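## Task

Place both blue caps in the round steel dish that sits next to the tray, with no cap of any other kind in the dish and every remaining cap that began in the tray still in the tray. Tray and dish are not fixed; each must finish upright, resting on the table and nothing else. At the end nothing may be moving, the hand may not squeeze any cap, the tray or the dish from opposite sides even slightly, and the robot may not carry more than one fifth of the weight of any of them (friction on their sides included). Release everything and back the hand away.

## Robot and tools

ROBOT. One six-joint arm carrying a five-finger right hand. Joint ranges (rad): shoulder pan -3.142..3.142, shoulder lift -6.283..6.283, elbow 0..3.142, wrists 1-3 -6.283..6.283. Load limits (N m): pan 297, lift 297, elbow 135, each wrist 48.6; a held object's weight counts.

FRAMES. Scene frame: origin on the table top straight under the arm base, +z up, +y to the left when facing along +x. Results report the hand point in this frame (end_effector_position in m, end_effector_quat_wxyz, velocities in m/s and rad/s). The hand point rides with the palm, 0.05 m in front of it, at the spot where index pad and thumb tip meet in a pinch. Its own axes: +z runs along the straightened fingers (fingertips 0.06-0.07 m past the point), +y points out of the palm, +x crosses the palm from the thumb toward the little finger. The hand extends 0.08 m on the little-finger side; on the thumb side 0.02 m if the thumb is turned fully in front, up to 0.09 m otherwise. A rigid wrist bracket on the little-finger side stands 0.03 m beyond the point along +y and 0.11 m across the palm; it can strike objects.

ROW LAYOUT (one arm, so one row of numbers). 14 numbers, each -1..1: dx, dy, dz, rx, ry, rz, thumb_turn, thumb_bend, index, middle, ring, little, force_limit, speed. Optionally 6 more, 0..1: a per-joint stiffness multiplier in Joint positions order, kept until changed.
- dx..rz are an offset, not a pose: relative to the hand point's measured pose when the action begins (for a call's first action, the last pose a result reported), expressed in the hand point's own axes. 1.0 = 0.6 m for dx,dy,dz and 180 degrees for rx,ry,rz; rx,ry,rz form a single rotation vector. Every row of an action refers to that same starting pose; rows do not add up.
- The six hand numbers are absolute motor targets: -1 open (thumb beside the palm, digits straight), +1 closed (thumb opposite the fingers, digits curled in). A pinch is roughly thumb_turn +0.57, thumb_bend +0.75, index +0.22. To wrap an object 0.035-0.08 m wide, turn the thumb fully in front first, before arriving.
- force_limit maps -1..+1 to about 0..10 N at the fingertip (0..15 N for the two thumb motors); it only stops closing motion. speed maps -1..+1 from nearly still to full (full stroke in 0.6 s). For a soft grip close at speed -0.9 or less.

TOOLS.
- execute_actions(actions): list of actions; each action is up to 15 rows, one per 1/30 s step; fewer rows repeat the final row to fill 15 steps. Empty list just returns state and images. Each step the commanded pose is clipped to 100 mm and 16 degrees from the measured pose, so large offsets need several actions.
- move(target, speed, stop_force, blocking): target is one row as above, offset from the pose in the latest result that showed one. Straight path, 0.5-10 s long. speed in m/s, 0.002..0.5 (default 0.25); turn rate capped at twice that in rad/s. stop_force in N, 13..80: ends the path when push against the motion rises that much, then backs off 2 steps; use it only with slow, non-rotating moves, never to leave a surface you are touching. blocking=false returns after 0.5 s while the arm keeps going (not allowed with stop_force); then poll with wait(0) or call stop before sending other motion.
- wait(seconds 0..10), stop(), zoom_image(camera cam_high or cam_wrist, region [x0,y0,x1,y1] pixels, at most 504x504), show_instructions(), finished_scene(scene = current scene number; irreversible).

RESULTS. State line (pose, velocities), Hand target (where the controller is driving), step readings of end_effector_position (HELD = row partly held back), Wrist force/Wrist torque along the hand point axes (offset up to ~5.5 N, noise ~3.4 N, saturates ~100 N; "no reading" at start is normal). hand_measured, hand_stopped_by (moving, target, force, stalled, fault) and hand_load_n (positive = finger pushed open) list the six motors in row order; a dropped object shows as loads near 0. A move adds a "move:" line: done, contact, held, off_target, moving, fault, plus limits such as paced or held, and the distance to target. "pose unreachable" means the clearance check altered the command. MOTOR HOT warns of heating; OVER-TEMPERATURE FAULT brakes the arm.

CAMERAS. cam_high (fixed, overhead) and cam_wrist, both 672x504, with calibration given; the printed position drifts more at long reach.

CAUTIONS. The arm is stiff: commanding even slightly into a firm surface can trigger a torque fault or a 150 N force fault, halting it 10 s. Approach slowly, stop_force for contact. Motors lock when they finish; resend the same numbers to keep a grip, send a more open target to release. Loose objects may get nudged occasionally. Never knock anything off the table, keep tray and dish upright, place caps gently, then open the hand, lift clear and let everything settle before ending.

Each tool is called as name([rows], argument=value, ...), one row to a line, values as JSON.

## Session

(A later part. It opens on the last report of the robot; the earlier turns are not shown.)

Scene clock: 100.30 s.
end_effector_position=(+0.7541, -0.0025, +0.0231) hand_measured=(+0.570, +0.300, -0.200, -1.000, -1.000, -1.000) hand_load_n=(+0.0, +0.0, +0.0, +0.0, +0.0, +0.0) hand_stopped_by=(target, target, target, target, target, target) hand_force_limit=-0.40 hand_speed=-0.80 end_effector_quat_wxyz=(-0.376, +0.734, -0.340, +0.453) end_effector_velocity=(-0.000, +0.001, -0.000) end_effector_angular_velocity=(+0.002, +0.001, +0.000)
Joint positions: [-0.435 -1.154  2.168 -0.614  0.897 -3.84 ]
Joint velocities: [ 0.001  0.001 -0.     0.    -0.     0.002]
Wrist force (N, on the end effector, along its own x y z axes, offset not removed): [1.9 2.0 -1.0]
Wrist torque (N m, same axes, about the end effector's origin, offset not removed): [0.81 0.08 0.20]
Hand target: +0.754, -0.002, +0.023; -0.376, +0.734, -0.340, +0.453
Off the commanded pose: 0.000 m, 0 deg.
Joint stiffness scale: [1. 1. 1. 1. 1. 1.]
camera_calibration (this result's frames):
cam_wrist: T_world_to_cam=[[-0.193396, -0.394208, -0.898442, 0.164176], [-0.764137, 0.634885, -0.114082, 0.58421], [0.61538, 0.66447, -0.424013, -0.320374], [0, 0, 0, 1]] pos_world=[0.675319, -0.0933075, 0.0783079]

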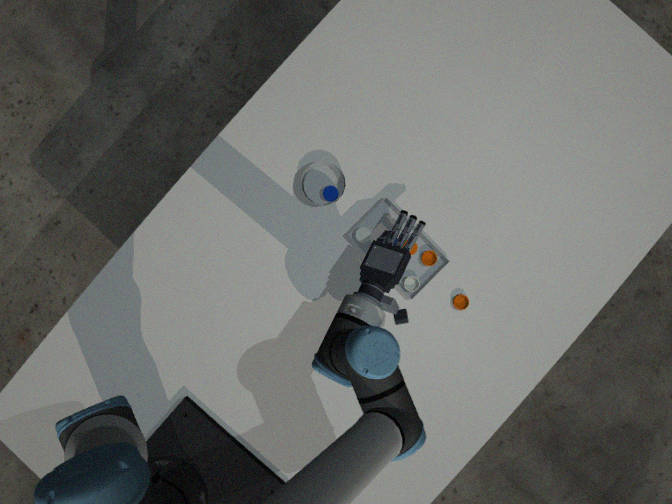

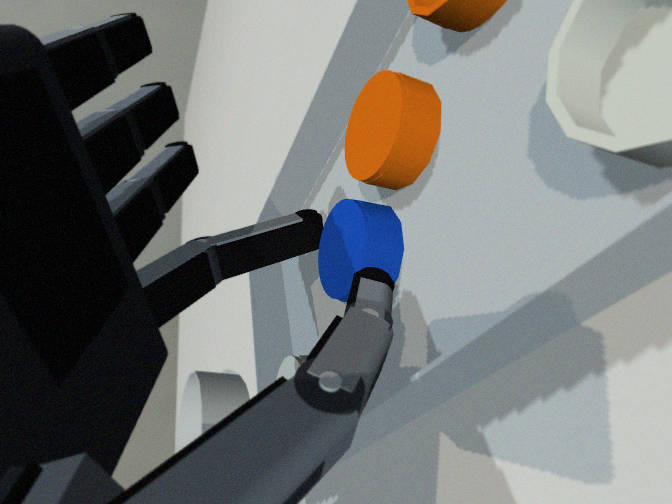

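execute_actions([
  [[0,0,0,0,0,0,0.57,0.3,0.3,-1,-1,-1,-0.2,-0.85]],
  [[0,0,0,0,0,0,0.57,0.3,0.3,-1,-1,-1,-0.2,-0.85]],
  [[0,0,0,0,0,0,0.57,0.3,0.3,-1,-1,-1,-0.2,-0.85]],
])

Scene clock: 104.10 s.
end_effector_position=(+0.7541, -0.0025, +0.0231) hand_measured=(+0.570, +0.298, -0.136, -1.000, -1.000, -1.000) hand_load_n=(-1.0, +2.0, +5.5, +0.0, +0.0, +0.0) hand_stopped_by=(target, target, force, target, target, target) hand_force_limit=-0.20 hand_speed=-0.85 end_effector_quat_wxyz=(-0.376, +0.734, -0.340, +0.453) end_effector_velocity=(-0.000, -0.000, -0.000) end_effector_angular_velocity=(-0.000, +0.001, -0.001)
Joint positions: [-0.435 -1.154  2.168 -0.614  0.897 -3.84 ]
Joint velocities: [-0.     0.    -0.     0.001  0.001 -0.001]
Wrist force (N, on the end effector, along its own x y z axes, offset not removed): [-3.8 -2.7 1.9]
Wrist torque (N m, same axes, about the end effector's origin, offset not removed): [0.13 1.07 -0.21]
Hand target: +0.754, -0.002, +0.023; -0.376, +0.734, -0.340, +0.453
Off the commanded pose: 0.000 m, 0 deg.
Joint stiffness scale: [1. 1. 1. 1. 1. 1.]
Step readings (end_effector_position; steps 1 to 15: 1st action; 16 to 30: 2nd action; 31 to 45: 3rd action):
0: (+0.7541, -0.0025, +0.0231)
1: (+0.7541, -0.0025, +0.0231)
2: (+0.7541, -0.0025, +0.0231)
4: (+0.7541, -0.0025, +0.0231)
8: (+0.7541, -0.0025, +0.0231)
15: (+0.7541, -0.0025, +0.0231)
16: (+0.7541, -0.0025, +0.0231)
17: (+0.7541, -0.0025, +0.0231)
19: (+0.7541, -0.0025, +0.0231)
23: (+0.7541, -0.0025, +0.0231)
30: (+0.7541, -0.0025, +0.0231)
31: (+0.7541, -0.0025, +0.0231)
32: (+0.7541, -0.0025, +0.0231)
34: (+0.7541, -0.0025, +0.0231)
38: (+0.7541, -0.0025, +0.0231)
45: end_effector_position above
camera_calibration (this result's frames):
cam_wrist: T_world_to_cam=[[-0.193395, -0.394208, -0.898442, 0.164176], [-0.764137, 0.634885, -0.114082, 0.58421], [0.61538, 0.66447, -0.424013, -0.320374], [0, 0, 0, 1]] pos_world=[0.675319, -0.0933075, 0.0783081]

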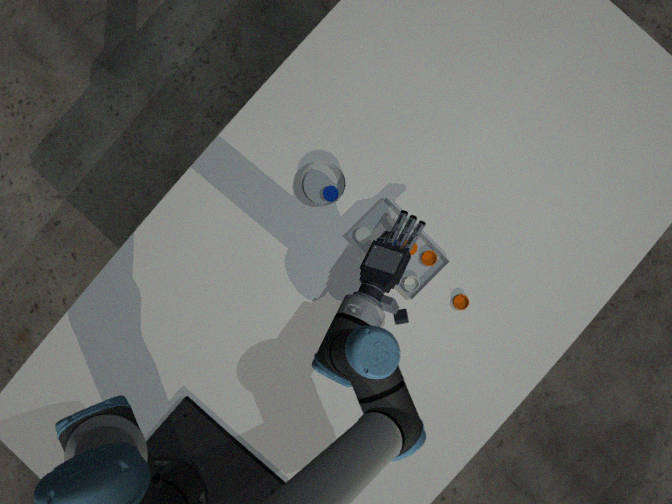

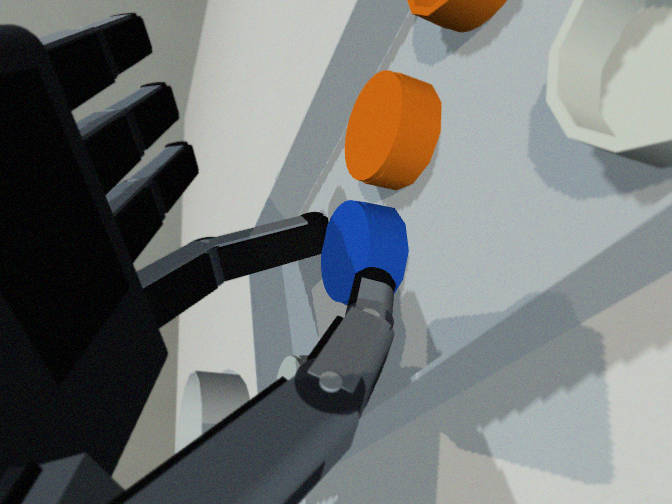

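Grip matches the earlier successful pattern. Lifting slowly.

move(target=[0.0469,-0.1006,-0.0361,0,0,0,0.57,0.3,0.3,-1,-1,-1,-0.2,-0.85], speed=0.05)

Scene clock: 108.30 s.
end_effector_position=(+0.7524, -0.0013, +0.0915) hand_measured=(+0.570, +0.298, -0.136, -1.000, -1.000, -1.000) hand_load_n=(-0.5, +3.5, +4.5, +0.0, +0.0, +0.0) hand_stopped_by=(target, target, force, target, target, target) hand_force_limit=-0.20 hand_speed=-0.85 end_effector_quat_wxyz=(-0.376, +0.734, -0.340, +0.452) end_effector_velocity=(-0.003, +0.001, -0.002) end_effector_angular_velocity=(+0.005, +0.011, -0.001)
Joint positions: [-0.435 -1.265  2.146 -0.479  0.897 -3.84 ]
Joint velocities: [ 0.     0.     0.     0.012  0.001 -0.   ]
Wrist force (N, on the end effector, along its own x y z axes, offset not removed): [-4.2 -1.5 -6.0]
Wrist torque (N m, same axes, about the end effector's origin, offset not removed): [0.27 1.09 -0.23]
Hand target: +0.754, -0.002, +0.093; -0.376, +0.734, -0.340, +0.453
Off the commanded pose: 0.002 m, 0 deg.
Joint stiffness scale: [1. 1. 1. 1. 1. 1.]
move: done
camera_calibration (this result's frames):
cam_wrist: T_world_to_cam=[[-0.19452, -0.393658, -0.898441, 0.226559], [-0.764275, 0.63496, -0.11274, 0.590025], [0.614854, 0.664725, -0.424375, -0.290718], [0, 0, 0, 1]] pos_world=[0.673761, -0.0922077, 0.146695]

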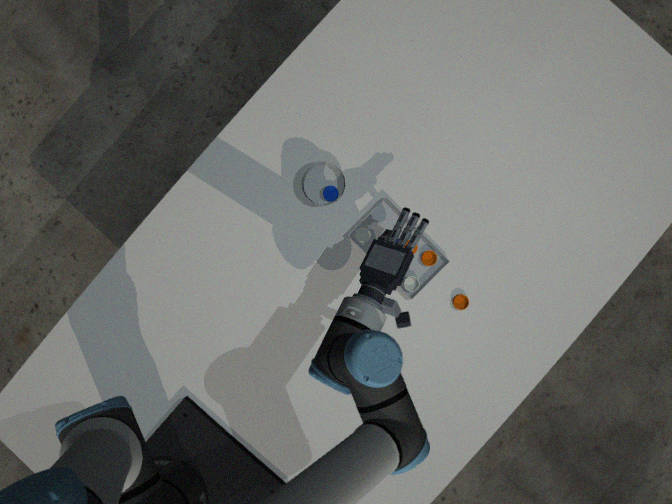

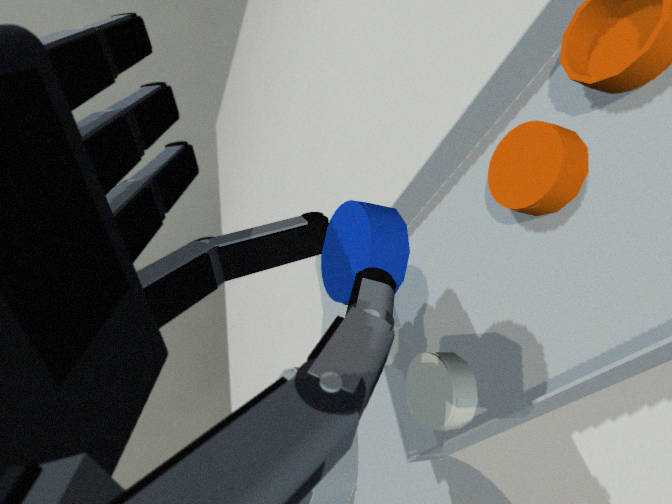

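move(target=[-0.2907,-0.1590,0.0656,0,0,0,0.57,0.3,0.3,-1,-1,-1,-0.2,-0.85], speed=0.15)

Scene clock: 114.40 s.
end_effector_position=(+0.7398, +0.1994, +0.0896) hand_measured=(+0.570, +0.298, -0.136, -1.000, -1.000, -1.000) hand_load_n=(-0.5, +3.5, +4.5, +0.0, +0.0, +0.0) hand_stopped_by=(target, target, force, target, target, target) hand_force_limit=-0.20 hand_speed=-0.85 end_effector_quat_wxyz=(-0.375, +0.734, -0.341, +0.452) end_effector_velocity=(+0.000, +0.001, +0.001) end_effector_angular_velocity=(-0.001, -0.000, -0.003)
Joint positions: [-0.053 -1.277  2.156 -0.55   1.255 -3.687]
Joint velocities: [ 0.005 -0.001 -0.001  0.001  0.008  0.001]
Wrist force (N, on the end effector, along its own x y z axes, offset not removed): [-3.8 5.5 0.9]
Wrist torque (N m, same axes, about the end effector's origin, offset not removed): [1.21 0.84 0.10]
Hand target: +0.741, +0.201, +0.090; -0.376, +0.734, -0.340, +0.452
Off the commanded pose: 0.002 m, 0 deg.
Joint stiffness scale: [1. 1. 1. 1. 1. 1.]
move: done
camera_calibration (this result's frames):
cam_wrist: T_world_to_cam=[[-0.196446, -0.394291, -0.897743, 0.302936], [-0.764327, 0.635084, -0.111679, 0.452625], [0.614176, 0.664231, -0.426127, -0.416385], [0, 0, 0, 1]] pos_world=[0.661198, 0.108566, 0.145074]

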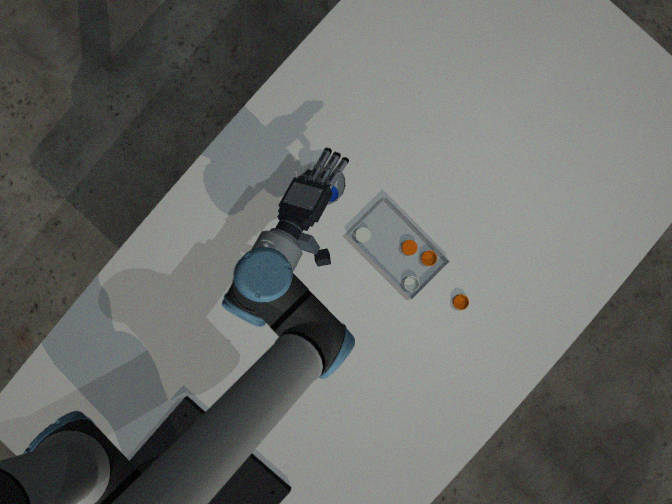

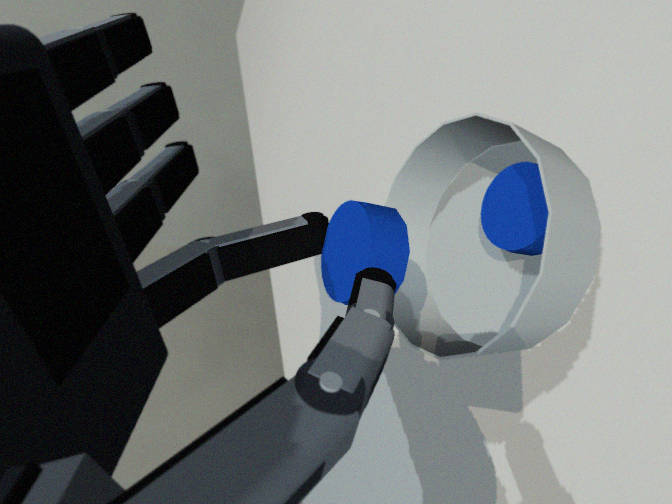

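move(target=[-0.0248,0.0532,0.0191,0,0,0,0.57,0.3,0.3,-1,-1,-1,-0.2,-0.85], speed=0.05)

Scene clock: 119.70 s.
end_effector_position=(+0.7412, +0.1996, +0.0542) hand_measured=(+0.570, +0.298, -0.136, -1.000, -1.000, -1.000) hand_load_n=(-0.5, +3.5, +4.5, +0.0, +0.0, +0.0) hand_stopped_by=(target, target, force, target, target, target) hand_force_limit=-0.20 hand_speed=-0.85 end_effector_quat_wxyz=(-0.375, +0.734, -0.341, +0.452) end_effector_velocity=(+0.003, -0.000, +0.002) end_effector_angular_velocity=(+0.002, -0.011, -0.001)
Joint positions: [-0.052 -1.22   2.17  -0.622  1.256 -3.687]
Joint velocities: [-0.001  0.    -0.    -0.012 -0.001  0.003]
Wrist force (N, on the end effector, along its own x y z axes, offset not removed): [2.6 -0.8 -2.2]
Wrist torque (N m, same axes, about the end effector's origin, offset not removed): [0.58 -0.18 0.40]
Hand target: +0.740, +0.199, +0.053; -0.375, +0.734, -0.341, +0.452
Off the commanded pose: 0.002 m, 0 deg.
Joint stiffness scale: [1. 1. 1. 1. 1. 1.]
move: done
camera_calibration (this result's frames):
cam_wrist: T_world_to_cam=[[-0.195388, -0.394413, -0.897921, 0.270722], [-0.764147, 0.635121, -0.112699, 0.449509], [0.614738, 0.664123, -0.425485, -0.432867], [0, 0, 0, 1]] pos_world=[0.662487, 0.108761, 0.109568]

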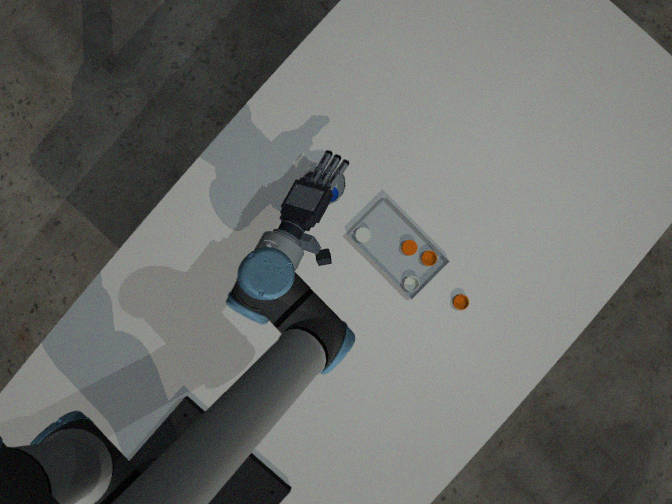

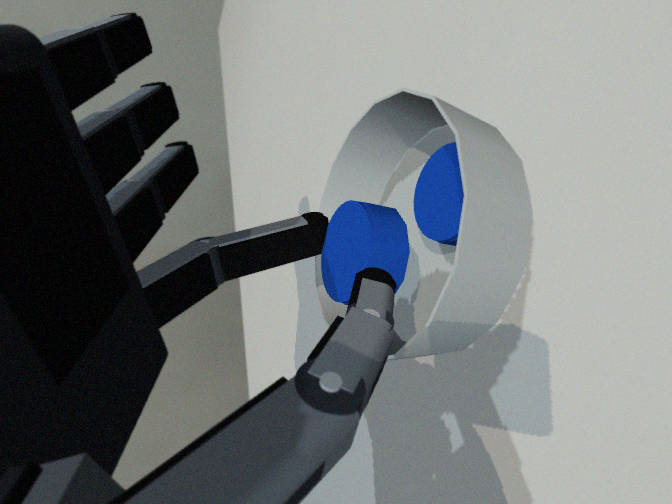

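execute_actions([
  [[0,0,0,0,0,0,0.57,0.3,-0.5,-1,-1,-1,0,0.3]],
  [[0,0,0,0,0,0,0.57,0.3,-0.5,-1,-1,-1,0,0.3]],
])

Scene clock: 123.20 s.
end_effector_position=(+0.7414, +0.1996, +0.0544) hand_measured=(+0.570, +0.300, -0.500, -1.000, -1.000, -1.000) hand_load_n=(+0.0, +0.0, +0.0, +0.0, +0.0, +0.0) hand_stopped_by=(target, target, target, target, target, target) hand_force_limit=0.00 hand_speed=0.30 end_effector_quat_wxyz=(-0.375, +0.734, -0.340, +0.452) end_effector_velocity=(-0.000, +0.000, -0.000) end_effector_angular_velocity=(+0.001, +0.001, -0.001)
Joint positions: [-0.052 -1.22   2.17  -0.623  1.256 -3.687]
Joint velocities: [0.    0.    0.    0.    0.001 0.001]
Wrist force (N, on the end effector, along its own x y z axes, offset not removed): [-1.4 3.9 1.2]
Wrist torque (N m, same axes, about the end effector's origin, offset not removed): [0.76 0.39 0.28]
Hand target: +0.741, +0.200, +0.054; -0.375, +0.734, -0.340, +0.452
Off the commanded pose: 0.000 m, 0 deg.
Joint stiffness scale: [1. 1. 1. 1. 1. 1.]
Step readings (end_effector_position; steps 1 to 15: 1st action; 16 to 30: 2nd action):
0: (+0.7416, +0.1995, +0.0545)
1: (+0.7416, +0.1995, +0.0545)
2: (+0.7416, +0.1995, +0.0545)
4: (+0.7416, +0.1995, +0.0545)
8: (+0.7415, +0.1995, +0.0544)
15: (+0.7414, +0.1996, +0.0544)
16: (+0.7414, +0.1996, +0.0544)
17: (+0.7414, +0.1996, +0.0544)
19: (+0.7414, +0.1996, +0.0544)
23: (+0.7414, +0.1996, +0.0544)
30: end_effector_position above
camera_calibration (this result's frames):
cam_wrist: T_world_to_cam=[[-0.194685, -0.394461, -0.898052, 0.27038], [-0.764074, 0.635098, -0.113321, 0.449667], [0.615052, 0.664116, -0.425042, -0.43318], [0, 0, 0, 1]] pos_world=[0.662646, 0.108753, 0.109652]

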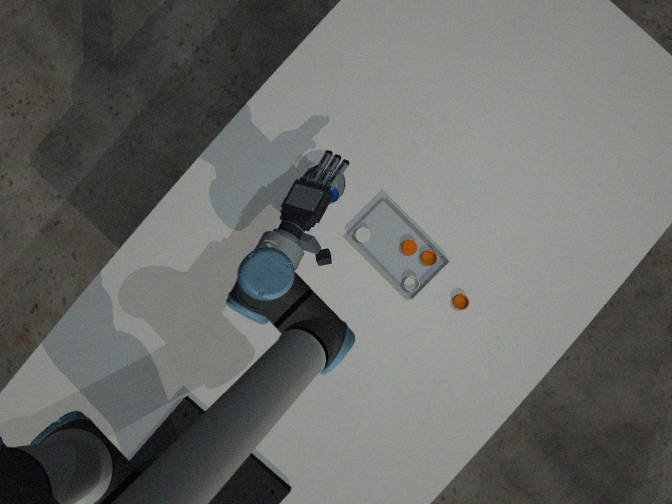

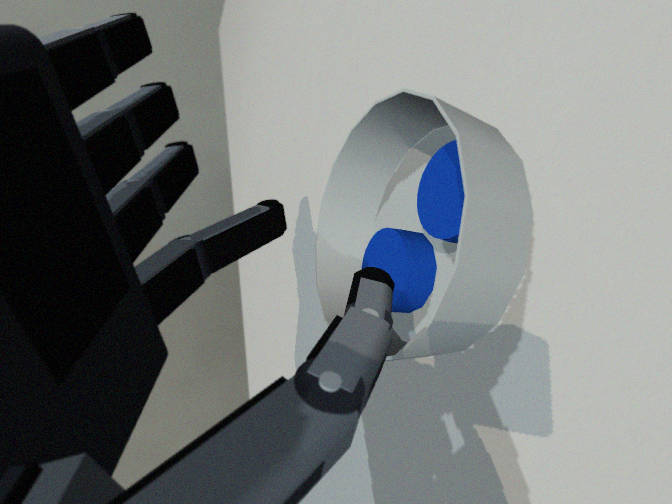

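The cap dropped into the dish. Moving up and clear.

move(target=[0.10,-0.14,-0.15,0,0,0,0.57,0.3,-0.5,-1,-1,-1,0,0.3], speed=0.2)

zoom_image(camera="cam_high", region=[250,120,500,330])

Scene clock: 126.73 s.
end_effector_position=(+0.6954, +0.1691, +0.1799) hand_measured=(+0.570, +0.300, -0.500, -1.000, -1.000, -1.000) hand_load_n=(+0.0, +0.0, +0.0, +0.0, +0.0, +0.0) hand_stopped_by=(target, target, target, target, target, target) hand_force_limit=0.00 hand_speed=0.30 end_effector_quat_wxyz=(-0.376, +0.733, -0.340, +0.453) end_effector_velocity=(-0.002, -0.001, -0.002) end_effector_angular_velocity=(-0.001, +0.008, +0.001)
Joint positions: [-0.128 -1.479  2.195 -0.384  1.184 -3.712]
Joint velocities: [-0.003  0.    -0.     0.009 -0.003 -0.003]
Wrist force (N, on the end effector, along its own x y z axes, offset not removed): [-2.5 0.6 -0.3]
Wrist torque (N m, same axes, about the end effector's origin, offset not removed): [0.43 0.50 0.03]
Hand target: +0.693, +0.168, +0.179; -0.375, +0.734, -0.340, +0.452
Off the commanded pose: 0.002 m, 0 deg.
Joint stiffness scale: [1. 1. 1. 1. 1. 1.]
move: done
camera_calibration (this result's frames):
cam_wrist: T_world_to_cam=[[-0.19179, -0.394016, -0.89887, 0.360249], [-0.76382, 0.635032, -0.115389, 0.448366], [0.616276, 0.664444, -0.42275, -0.332629], [0, 0, 0, 1]] pos_world=[0.616554, 0.0782307, 0.234935]

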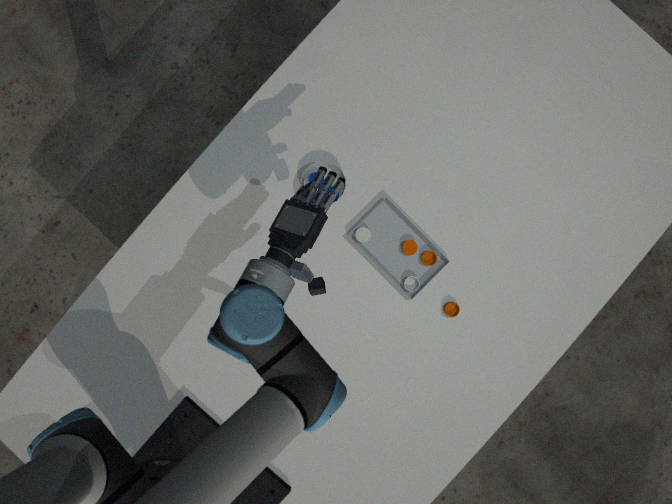

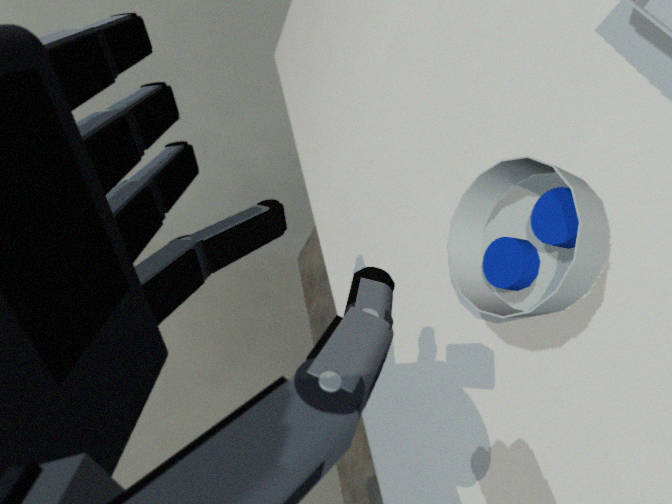

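Region (250, 120, 500, 330) of cam_high's 672x504 image, scaled by 2.016, with more detail than that image has; it fills the top 423 rows of this view, and the rest is white.

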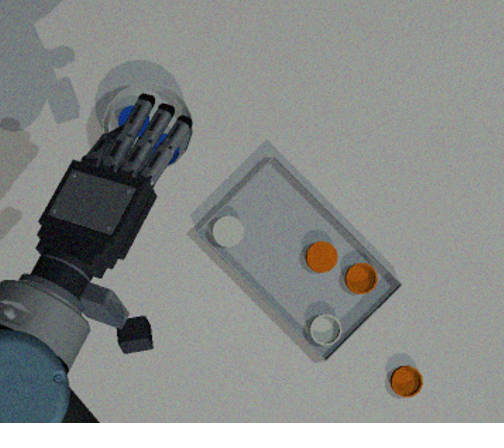

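wait(seconds=1)

Scene clock: 131.73 s.
end_effector_position=(+0.6951, +0.1691, +0.1797) hand_measured=(+0.570, +0.300, -0.500, -1.000, -1.000, -1.000) hand_load_n=(+0.0, +0.0, +0.0, +0.0, +0.0, +0.0) hand_stopped_by=(target, target, target, target, target, target) hand_force_limit=0.00 hand_speed=0.30 end_effector_quat_wxyz=(-0.376, +0.733, -0.340, +0.453) end_effector_velocity=(+0.000, -0.001, +0.000) end_effector_angular_velocity=(-0.000, -0.000, -0.001)
Joint positions: [-0.128 -1.479  2.195 -0.382  1.183 -3.713]
Joint velocities: [-0.001  0.    -0.     0.     0.    -0.   ]
Wrist force (N, on the end effector, along its own x y z axes, offset not removed): [-1.4 1.4 2.3]
Wrist torque (N m, same axes, about the end effector's origin, offset not removed): [0.50 0.38 0.03]
Hand target: +0.693, +0.168, +0.179; -0.375, +0.734, -0.340, +0.452
Off the commanded pose: 0.002 m, 0 deg.
Joint stiffness scale: [1. 1. 1. 1. 1. 1.]
wait: 1.00 s; at rest from the start
camera_calibration (this result's frames):
cam_wrist: T_world_to_cam=[[-0.192598, -0.394047, -0.898684, 0.360573], [-0.764206, 0.634722, -0.11453, 0.448244], [0.615545, 0.664721, -0.423379, -0.331986], [0, 0, 0, 1]] pos_world=[0.616349, 0.0782503, 0.234822]

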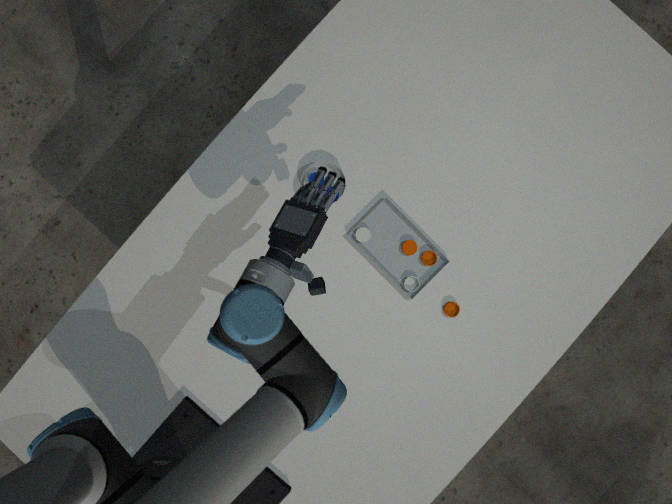

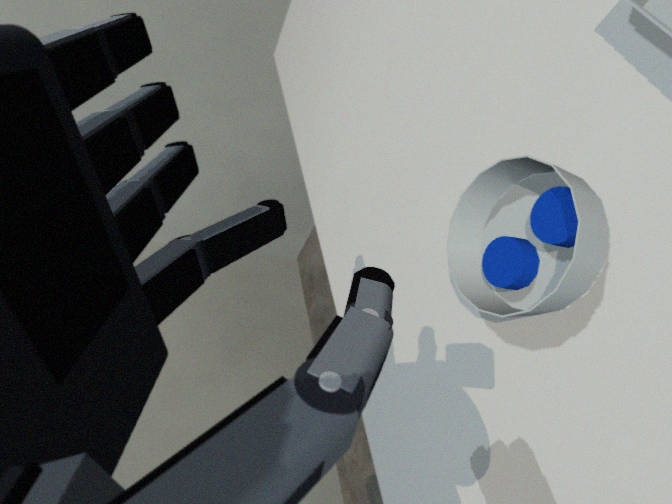

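Everything is at rest, both blue caps are in the dish, and the other caps are undisturbed.

finished_scene(scene=2)

The scene is finished: the task was done.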